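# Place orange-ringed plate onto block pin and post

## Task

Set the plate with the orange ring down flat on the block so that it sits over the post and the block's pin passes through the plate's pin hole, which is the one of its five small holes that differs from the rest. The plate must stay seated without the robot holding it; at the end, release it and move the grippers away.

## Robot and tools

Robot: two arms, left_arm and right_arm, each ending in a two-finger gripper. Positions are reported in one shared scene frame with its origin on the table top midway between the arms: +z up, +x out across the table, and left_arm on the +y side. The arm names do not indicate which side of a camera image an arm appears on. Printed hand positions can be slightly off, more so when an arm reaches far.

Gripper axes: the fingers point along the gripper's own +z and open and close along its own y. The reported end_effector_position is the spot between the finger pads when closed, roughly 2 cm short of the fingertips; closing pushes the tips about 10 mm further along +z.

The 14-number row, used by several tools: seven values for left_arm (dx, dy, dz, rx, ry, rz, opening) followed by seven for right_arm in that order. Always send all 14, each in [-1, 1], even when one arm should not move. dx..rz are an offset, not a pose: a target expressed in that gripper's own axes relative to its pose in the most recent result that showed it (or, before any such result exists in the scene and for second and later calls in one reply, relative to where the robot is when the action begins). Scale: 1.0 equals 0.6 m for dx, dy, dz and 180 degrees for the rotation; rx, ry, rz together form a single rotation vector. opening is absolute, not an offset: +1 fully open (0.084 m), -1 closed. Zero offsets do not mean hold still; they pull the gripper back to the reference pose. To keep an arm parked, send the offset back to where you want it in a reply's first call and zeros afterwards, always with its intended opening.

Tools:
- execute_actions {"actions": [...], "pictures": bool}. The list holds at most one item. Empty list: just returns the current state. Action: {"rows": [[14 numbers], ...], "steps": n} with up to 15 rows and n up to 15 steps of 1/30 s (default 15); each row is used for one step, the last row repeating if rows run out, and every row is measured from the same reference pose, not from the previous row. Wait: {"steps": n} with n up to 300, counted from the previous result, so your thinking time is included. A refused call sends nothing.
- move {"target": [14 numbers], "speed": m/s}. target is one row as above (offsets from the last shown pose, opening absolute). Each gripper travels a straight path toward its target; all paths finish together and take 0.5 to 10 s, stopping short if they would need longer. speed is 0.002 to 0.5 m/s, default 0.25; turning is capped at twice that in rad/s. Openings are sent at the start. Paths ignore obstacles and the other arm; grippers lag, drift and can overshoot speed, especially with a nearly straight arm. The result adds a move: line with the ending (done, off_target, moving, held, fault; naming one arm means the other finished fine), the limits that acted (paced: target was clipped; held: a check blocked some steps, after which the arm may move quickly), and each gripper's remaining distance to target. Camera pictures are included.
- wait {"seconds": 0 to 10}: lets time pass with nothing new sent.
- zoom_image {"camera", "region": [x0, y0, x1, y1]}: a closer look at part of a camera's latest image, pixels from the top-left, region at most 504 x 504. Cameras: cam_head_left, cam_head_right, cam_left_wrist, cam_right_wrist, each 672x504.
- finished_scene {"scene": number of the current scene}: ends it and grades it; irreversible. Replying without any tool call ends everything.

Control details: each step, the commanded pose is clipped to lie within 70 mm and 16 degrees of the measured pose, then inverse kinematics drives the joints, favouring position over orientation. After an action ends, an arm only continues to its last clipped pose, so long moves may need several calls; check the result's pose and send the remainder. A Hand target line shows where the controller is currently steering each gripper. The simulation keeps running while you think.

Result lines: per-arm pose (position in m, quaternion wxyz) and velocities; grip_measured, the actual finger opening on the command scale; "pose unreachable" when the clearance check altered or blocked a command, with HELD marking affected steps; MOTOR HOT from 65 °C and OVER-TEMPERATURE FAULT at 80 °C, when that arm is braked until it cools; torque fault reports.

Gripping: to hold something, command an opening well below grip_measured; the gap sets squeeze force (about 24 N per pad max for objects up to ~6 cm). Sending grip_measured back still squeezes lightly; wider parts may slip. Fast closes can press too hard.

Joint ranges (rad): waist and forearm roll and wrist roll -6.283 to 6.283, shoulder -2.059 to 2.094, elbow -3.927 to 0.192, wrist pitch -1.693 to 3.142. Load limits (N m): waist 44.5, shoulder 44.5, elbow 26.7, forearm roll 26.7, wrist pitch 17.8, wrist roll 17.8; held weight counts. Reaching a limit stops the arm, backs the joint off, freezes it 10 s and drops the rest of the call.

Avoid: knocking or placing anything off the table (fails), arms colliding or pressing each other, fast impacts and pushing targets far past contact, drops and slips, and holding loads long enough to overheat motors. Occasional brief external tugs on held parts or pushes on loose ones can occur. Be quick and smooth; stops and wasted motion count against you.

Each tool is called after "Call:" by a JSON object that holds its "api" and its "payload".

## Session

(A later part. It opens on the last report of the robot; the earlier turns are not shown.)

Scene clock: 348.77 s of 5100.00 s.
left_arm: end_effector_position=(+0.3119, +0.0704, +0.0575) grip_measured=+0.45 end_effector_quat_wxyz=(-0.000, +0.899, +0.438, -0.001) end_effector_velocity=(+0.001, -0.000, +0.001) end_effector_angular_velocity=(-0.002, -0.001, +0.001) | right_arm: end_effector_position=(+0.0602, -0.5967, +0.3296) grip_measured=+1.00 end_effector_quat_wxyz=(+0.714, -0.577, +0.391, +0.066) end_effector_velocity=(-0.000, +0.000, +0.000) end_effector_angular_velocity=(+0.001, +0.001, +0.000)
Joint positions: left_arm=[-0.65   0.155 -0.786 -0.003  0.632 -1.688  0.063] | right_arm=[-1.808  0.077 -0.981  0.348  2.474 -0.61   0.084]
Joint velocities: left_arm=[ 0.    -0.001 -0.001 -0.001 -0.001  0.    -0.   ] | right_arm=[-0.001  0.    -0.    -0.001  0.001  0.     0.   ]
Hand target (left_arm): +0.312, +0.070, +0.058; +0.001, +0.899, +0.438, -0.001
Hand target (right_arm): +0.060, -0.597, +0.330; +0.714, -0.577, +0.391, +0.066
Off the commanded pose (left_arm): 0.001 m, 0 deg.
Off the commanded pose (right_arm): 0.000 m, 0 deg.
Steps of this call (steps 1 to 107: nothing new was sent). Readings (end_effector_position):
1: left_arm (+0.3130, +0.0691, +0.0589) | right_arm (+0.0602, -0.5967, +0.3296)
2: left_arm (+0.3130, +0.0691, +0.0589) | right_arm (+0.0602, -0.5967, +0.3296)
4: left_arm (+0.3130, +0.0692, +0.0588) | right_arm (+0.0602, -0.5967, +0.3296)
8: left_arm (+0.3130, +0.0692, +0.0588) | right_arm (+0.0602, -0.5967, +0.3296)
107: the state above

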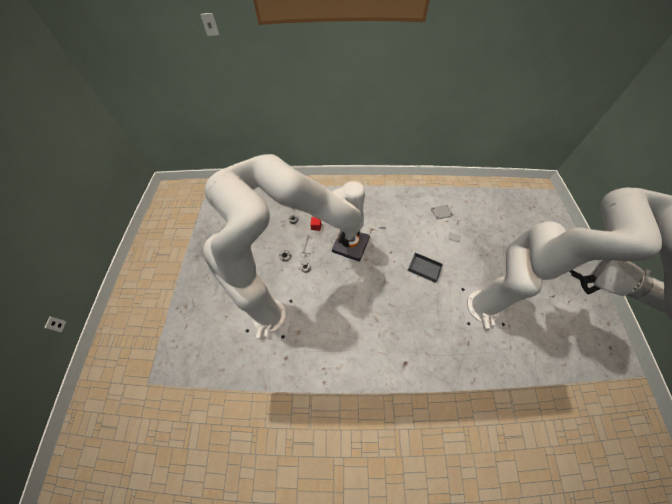

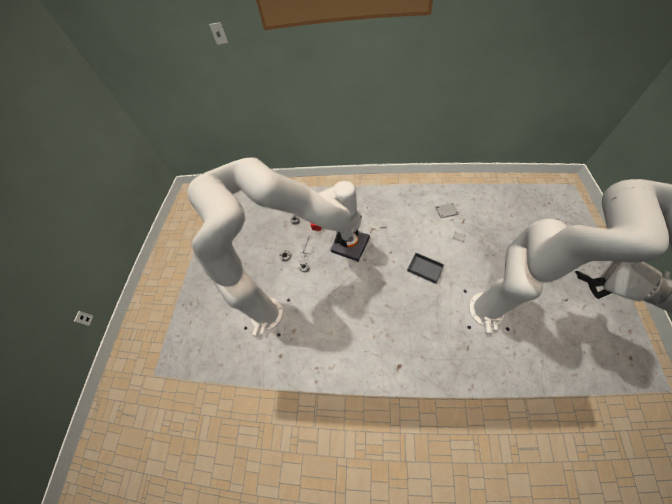

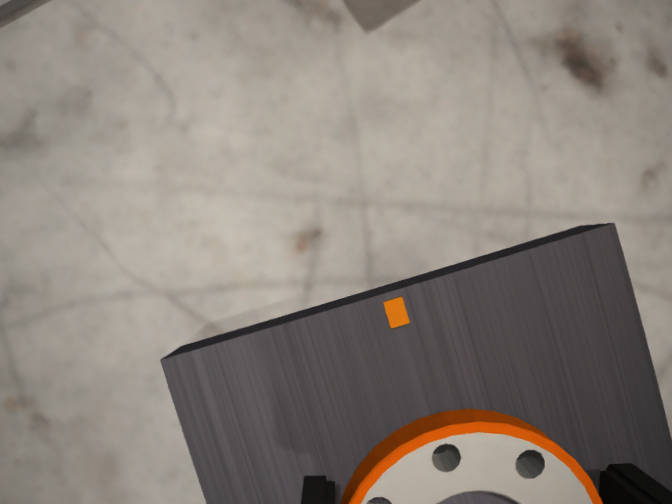

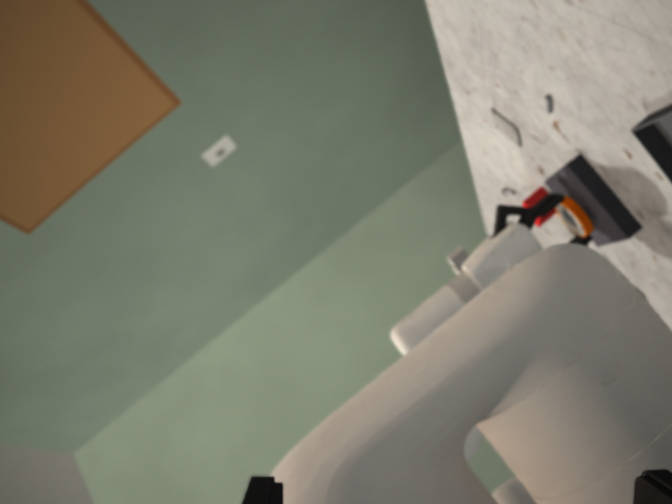

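Call:
{"api": "move", "payload": {"target": [0,0.0012,0.012,0,0,0,-0.4,0,0,0,0,0,0,1], "speed": 0.006}}

Call:
{"api": "zoom_image", "payload": {"camera": "cam_left_wrist", "region": [340, 340, 672, 504]}}

Scene clock: 352.90 s of 5100.00 s.
left_arm: end_effector_position=(+0.3124, +0.0699, +0.0504) grip_measured=+0.45 end_effector_quat_wxyz=(-0.000, +0.899, +0.438, -0.001) end_effector_velocity=(+0.000, -0.000, -0.000) end_effector_angular_velocity=(-0.001, -0.000, -0.000) | right_arm: end_effector_position=(+0.0602, -0.5967, +0.3296) grip_measured=+1.00 end_effector_quat_wxyz=(+0.714, -0.577, +0.391, +0.066) end_effector_velocity=(-0.000, +0.000, +0.000) end_effector_angular_velocity=(+0.001, -0.001, -0.001)
Joint positions: left_arm=[-0.65   0.174 -0.786 -0.003  0.613 -1.688  0.063] | right_arm=[-1.808  0.077 -0.981  0.348  2.474 -0.61   0.084]
Joint velocities: left_arm=[-0.     0.001 -0.001 -0.001 -0.001  0.001  0.   ] | right_arm=[-0.001  0.     0.     0.     0.001 -0.     0.   ]
Hand target (left_arm): +0.312, +0.070, +0.050; -0.000, +0.899, +0.438, -0.001
Hand target (right_arm): +0.060, -0.597, +0.330; +0.714, -0.577, +0.391, +0.066
Off the commanded pose (left_arm): 0.000 m, 0 deg.
Off the commanded pose (right_arm): 0.000 m, 0 deg.
move: done

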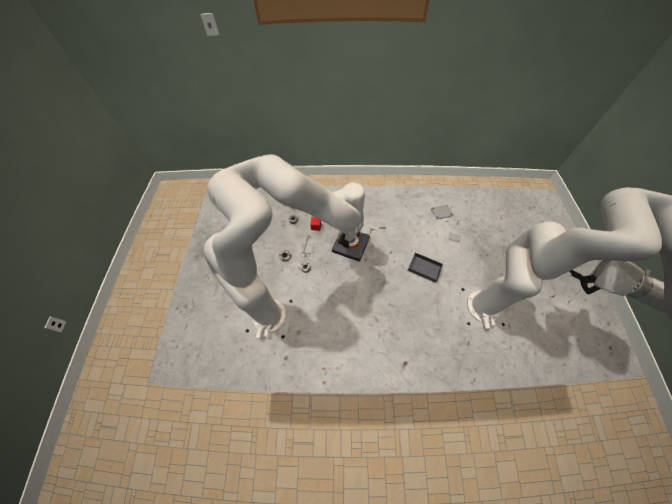

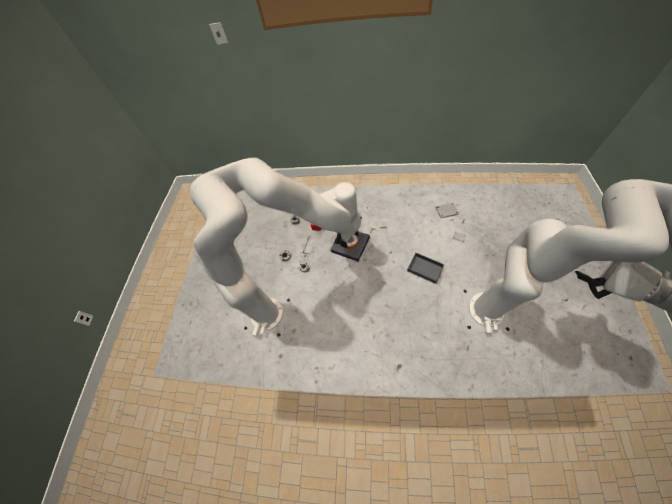

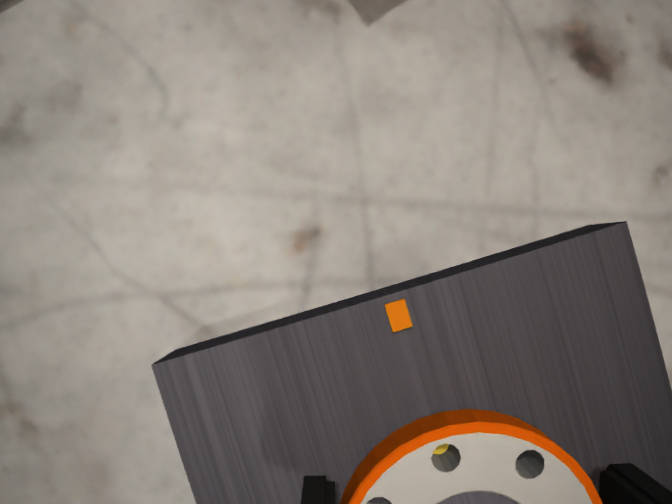

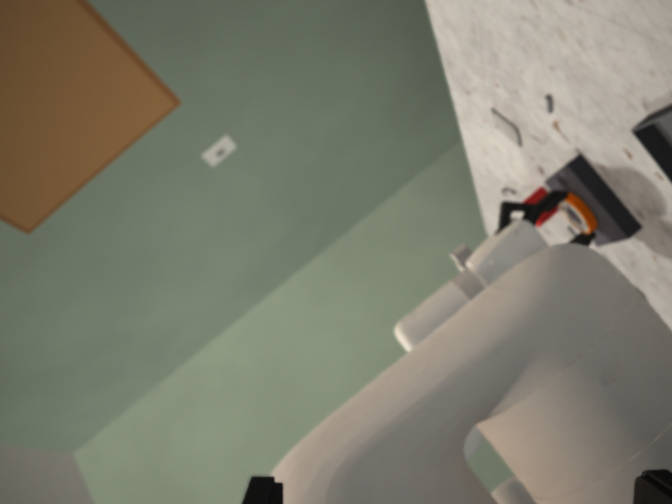

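Region (340, 340, 672, 504) of cam_left_wrist's 672x504 image, scaled by 1.518, with more detail than that image has; it fills the top 249 rows of this view, and the rest is white.

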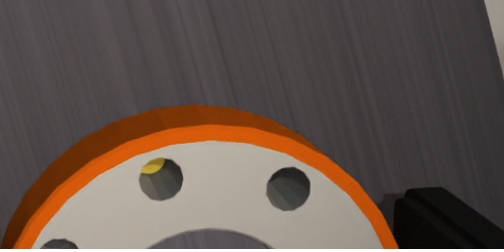

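Pin visible in the hole. Continue down.

Call:
{"api": "move", "payload": {"target": [0,0,0.01,0,0,0,-0.4,0,0,0,0,0,0,1], "speed": 0.005}}

Call:
{"api": "zoom_image", "payload": {"camera": "cam_left_wrist", "region": [340, 340, 672, 504]}}

Scene clock: 356.43 s of 5100.00 s.
left_arm: end_effector_position=(+0.3126, +0.0698, +0.0454) grip_measured=+0.45 end_effector_quat_wxyz=(+0.000, +0.899, +0.438, -0.001) end_effector_velocity=(+0.000, +0.000, -0.001) end_effector_angular_velocity=(-0.000, -0.001, -0.001) | right_arm: end_effector_position=(+0.0602, -0.5967, +0.3296) grip_measured=+1.00 end_effector_quat_wxyz=(+0.714, -0.577, +0.391, +0.066) end_effector_velocity=(+0.000, -0.000, -0.000) end_effector_angular_velocity=(-0.001, +0.000, -0.001)
Joint positions: left_arm=[-0.65   0.187 -0.784 -0.003  0.598 -1.688  0.063] | right_arm=[-1.808  0.077 -0.981  0.348  2.474 -0.61   0.084]
Joint velocities: left_arm=[ 0.     0.003  0.001  0.001 -0.005  0.001  0.   ] | right_arm=[-0.001  0.     0.     0.001 -0.001  0.     0.   ]
Hand target (left_arm): +0.312, +0.070, +0.044; -0.000, +0.899, +0.438, -0.001
Hand target (right_arm): +0.060, -0.597, +0.330; +0.714, -0.577, +0.391, +0.066
Off the commanded pose (left_arm): 0.001 m, 0 deg.
Off the commanded pose (right_arm): 0.000 m, 0 deg.
move: done

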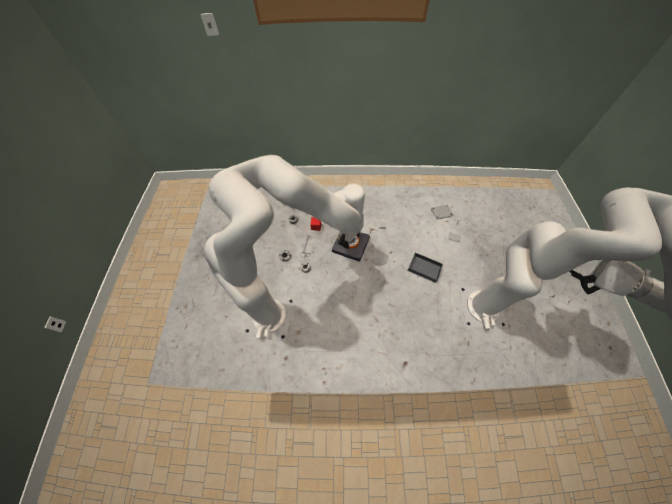

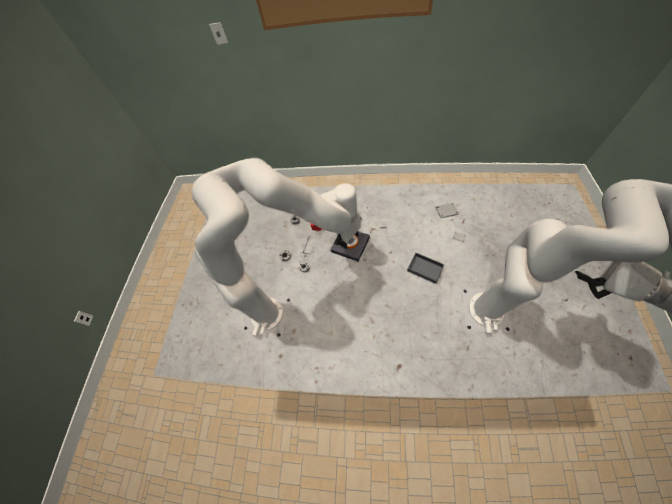

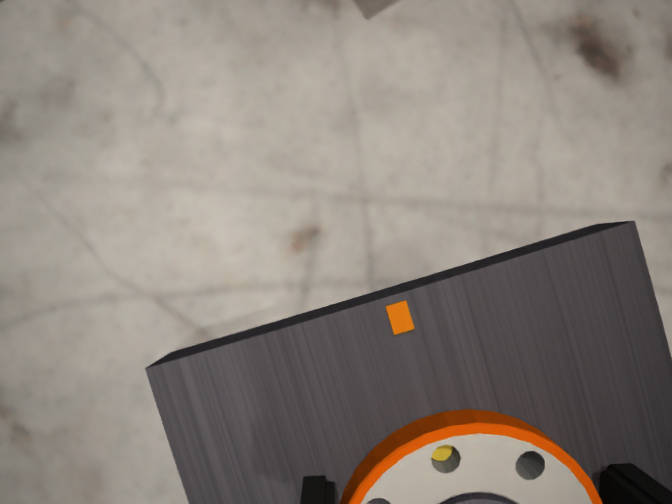

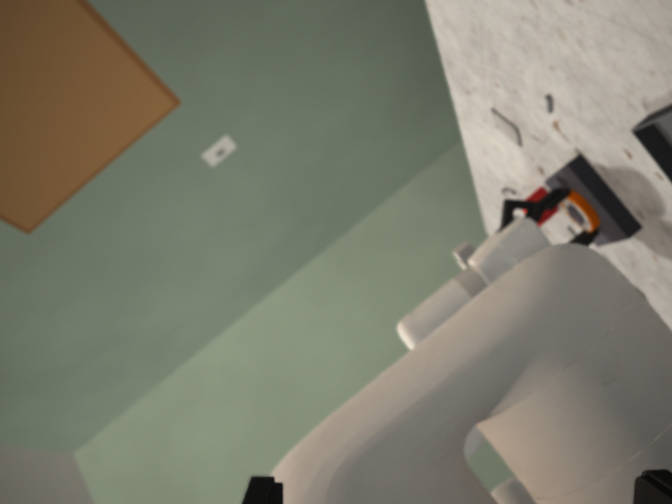

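Region (340, 340, 672, 504) of cam_left_wrist's 672x504 image, scaled by 1.518, with more detail than that image has; it fills the top 249 rows of this view, and the rest is white.

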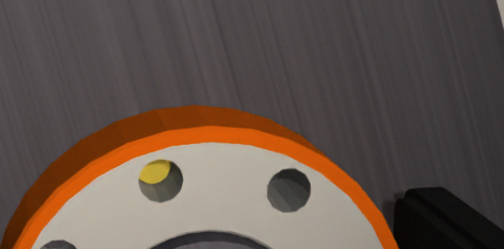

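Call:
{"api": "move", "payload": {"target": [0,0,0.005,0,0,0,-0.4,0,0,0,0,0,0,1], "speed": 0.004}}

Scene clock: 359.23 s of 5100.00 s.
left_arm: end_effector_position=(+0.3126, +0.0697, +0.0424) grip_measured=+0.45 end_effector_quat_wxyz=(+0.000, +0.899, +0.438, -0.001) end_effector_velocity=(-0.000, -0.000, +0.000) end_effector_angular_velocity=(-0.001, -0.000, -0.001) | right_arm: end_effector_position=(+0.0602, -0.5967, +0.3296) grip_measured=+1.00 end_effector_quat_wxyz=(+0.714, -0.577, +0.391, +0.066) end_effector_velocity=(-0.000, -0.000, -0.000) end_effector_angular_velocity=(-0.001, -0.000, -0.002)
Joint positions: left_arm=[-0.65   0.195 -0.783 -0.003  0.589 -1.688  0.063] | right_arm=[-1.808  0.077 -0.981  0.348  2.474 -0.61   0.084]
Joint velocities: left_arm=[-0.001 -0.    -0.    -0.001 -0.     0.001 -0.   ] | right_arm=[-0.002  0.    -0.     0.    -0.    -0.    -0.   ]
Hand target (left_arm): +0.313, +0.070, +0.042; +0.000, +0.899, +0.438, -0.001
Hand target (right_arm): +0.060, -0.597, +0.330; +0.714, -0.577, +0.391, +0.066
Off the commanded pose (left_arm): 0.000 m, 0 deg.
Off the commanded pose (right_arm): 0.000 m, 0 deg.
move: done

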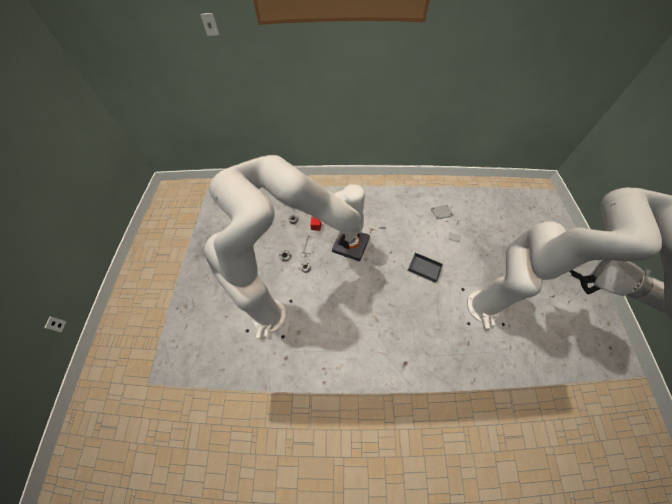

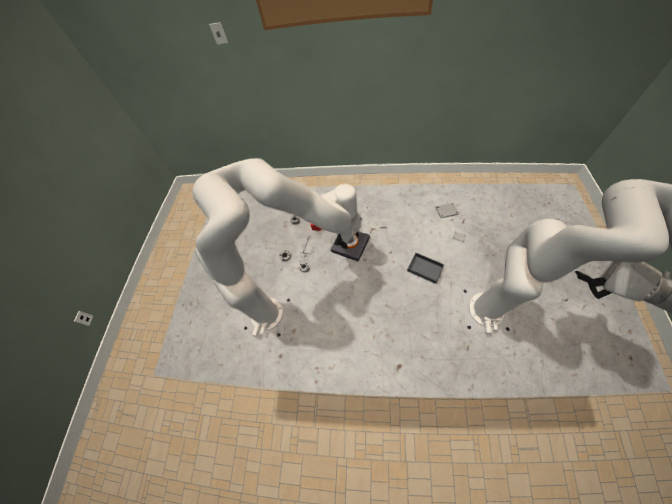

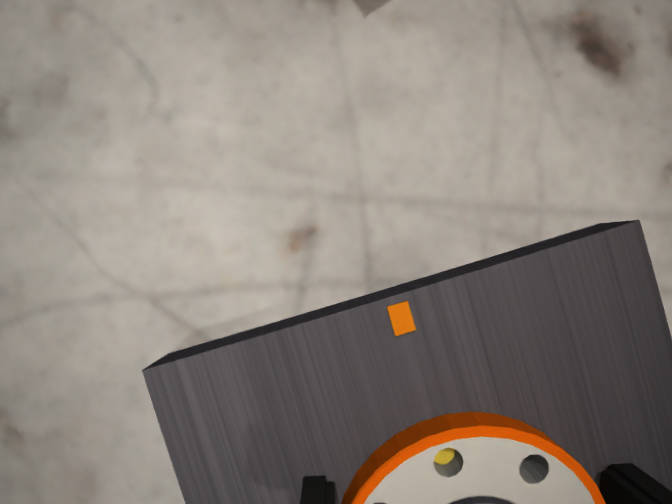

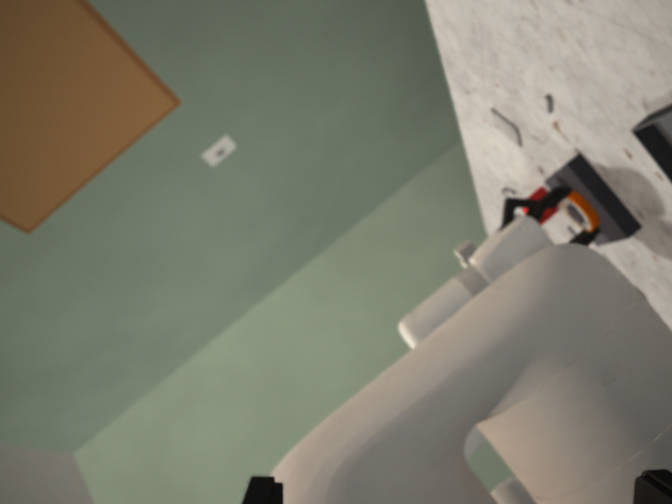

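The plate slid up in the fingers, so it is seated (seat at about EE z 0.0455). Opening and lifting.

Call:
{"api": "move", "payload": {"target": [0,0,0,0,0,0,1,0,0,0,0,0,0,1], "speed": 0.02}}

Call:
{"api": "move", "payload": {"target": [-0.1,0.04,-0.2,0,0,0,1,0,0,0,0,0,0,1], "speed": 0.1}}

Scene clock: 362.23 s of 5100.00 s.
left_arm: end_effector_position=(+0.3125, +0.0698, +0.0423) grip_measured=+1.00 end_effector_quat_wxyz=(-0.000, +0.899, +0.438, -0.001) end_effector_velocity=(+0.000, -0.001, +0.001) end_effector_angular_velocity=(-0.002, -0.002, -0.002) | right_arm: end_effector_position=(+0.0602, -0.5967, +0.3296) grip_measured=+1.00 end_effector_quat_wxyz=(+0.714, -0.577, +0.391, +0.066) end_effector_velocity=(-0.000, -0.000, -0.000) end_effector_angular_velocity=(-0.001, -0.001, -0.002)
Joint positions: left_arm=[-0.65   0.195 -0.783 -0.003  0.589 -1.688  0.084] | right_arm=[-1.808  0.077 -0.981  0.348  2.474 -0.61   0.084]
Joint velocities: left_arm=[-0.001 -0.001 -0.001  0.    -0.001  0.001  0.   ] | right_arm=[-0.001 -0.     0.     0.001 -0.    -0.001 -0.   ]
Hand target (left_arm): +0.313, +0.070, +0.042; +0.000, +0.899, +0.438, -0.001
Hand target (right_arm): +0.060, -0.597, +0.330; +0.714, -0.577, +0.391, +0.066
Off the commanded pose (left_arm): 0.000 m, 0 deg.
Off the commanded pose (right_arm): 0.000 m, 0 deg.
move: done

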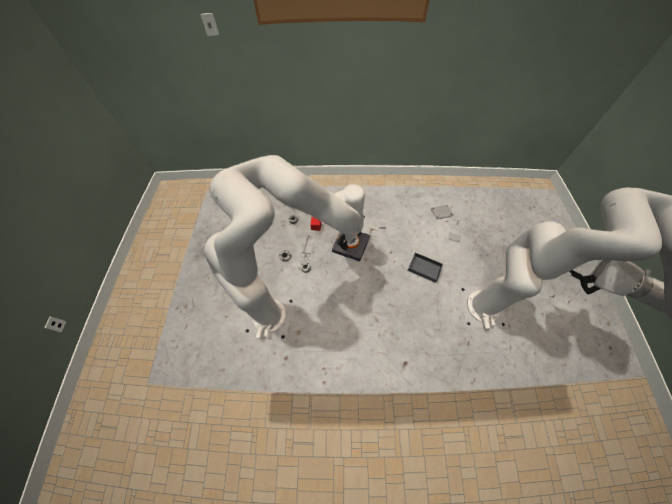

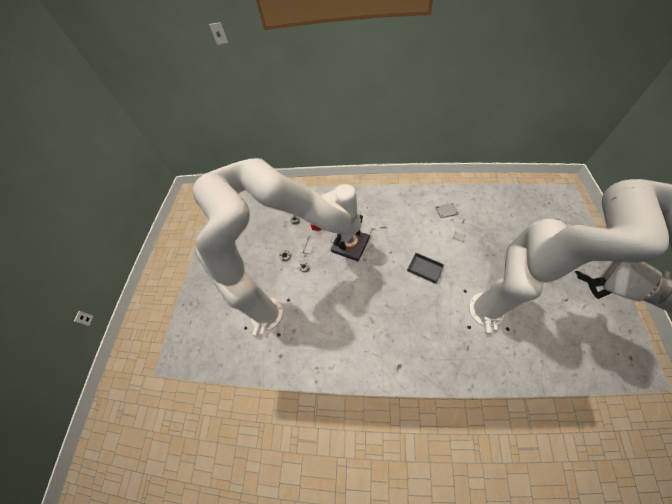

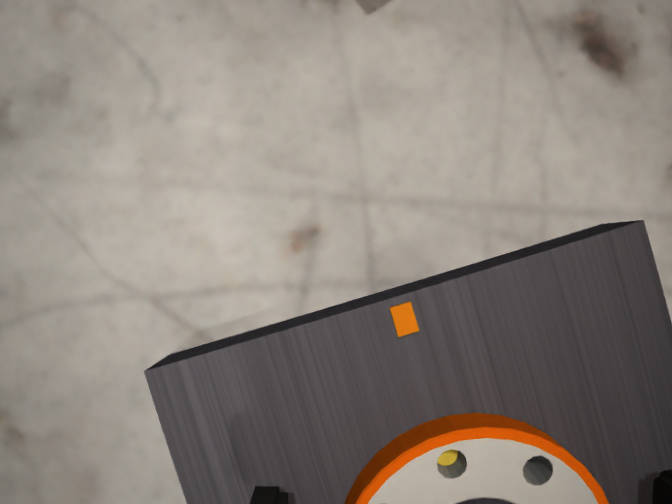

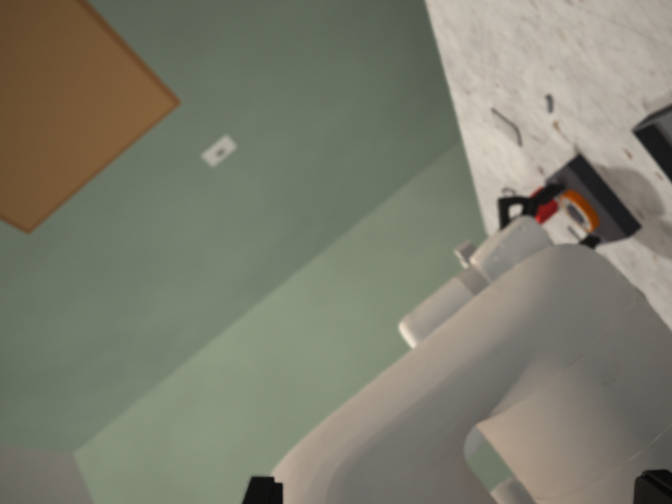

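Scene clock: 363.97 s of 5100.00 s.
left_arm: end_effector_position=(+0.2947, +0.0082, +0.1617) grip_measured=+1.00 end_effector_quat_wxyz=(-0.000, +0.899, +0.438, -0.001) end_effector_velocity=(+0.000, -0.001, +0.003) end_effector_angular_velocity=(-0.000, +0.001, +0.004) | right_arm: end_effector_position=(+0.0602, -0.5967, +0.3296) grip_measured=+1.00 end_effector_quat_wxyz=(+0.714, -0.577, +0.391, +0.066) end_effector_velocity=(-0.000, +0.000, -0.000) end_effector_angular_velocity=(+0.000, +0.001, +0.001)
Joint positions: left_arm=[-0.769  0.066 -1.022 -0.002  0.958 -1.808  0.084] | right_arm=[-1.808  0.077 -0.981  0.348  2.474 -0.61   0.084]
Joint velocities: left_arm=[-0.001  0.    -0.009 -0.001  0.009 -0.004  0.   ] | right_arm=[ 0.     0.    -0.    -0.001  0.    -0.    -0.   ]
Hand target (left_arm): +0.295, +0.008, +0.162; -0.000, +0.899, +0.438, -0.001
Hand target (right_arm): +0.060, -0.597, +0.330; +0.714, -0.577, +0.391, +0.066
Off the commanded pose (left_arm): 0.001 m, 0 deg.
Off the commanded pose (right_arm): 0.000 m, 0 deg.
move: done

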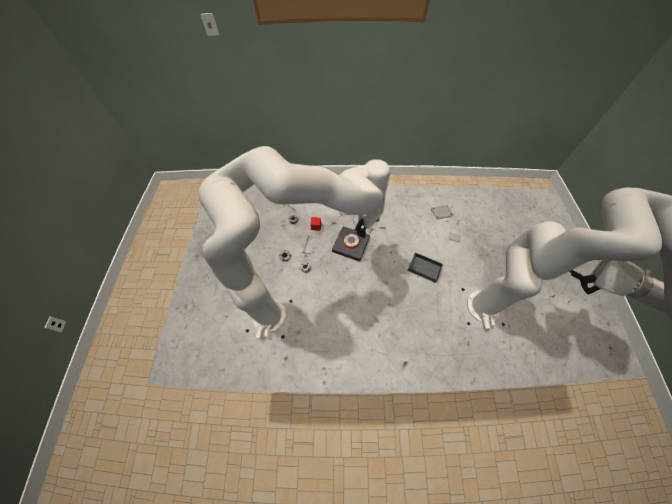

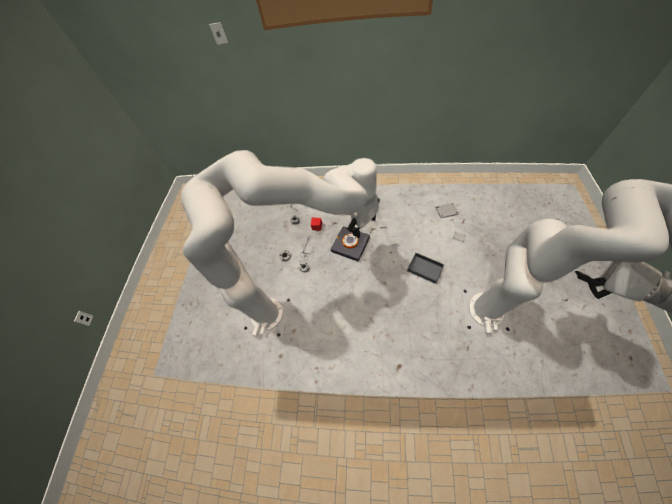

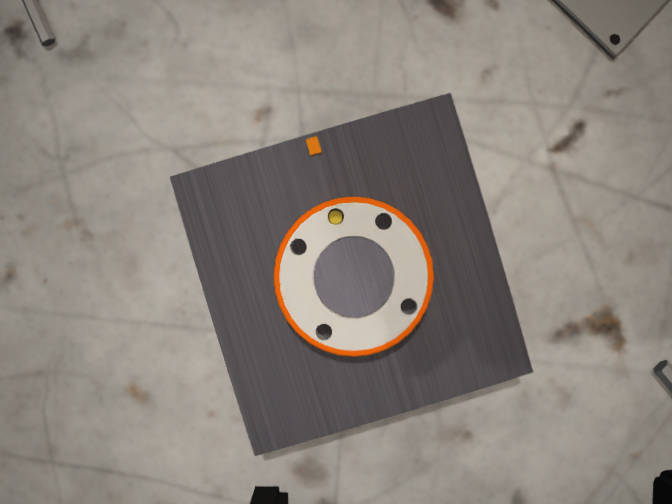

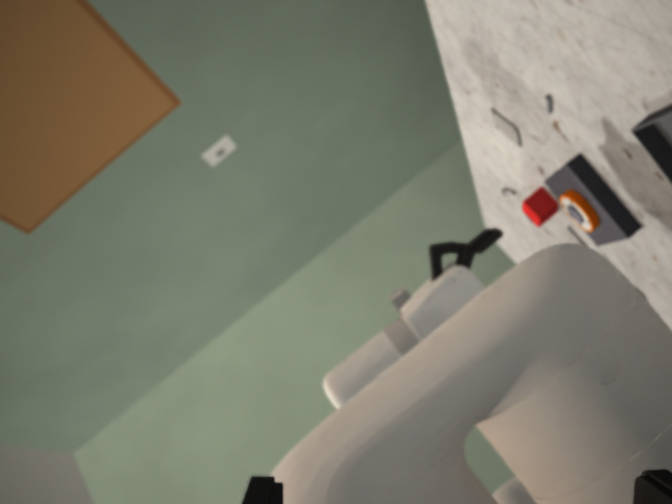

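Call:
{"api": "finished_scene", "payload": {"scene": 1}}

The scene is finished: the task was done.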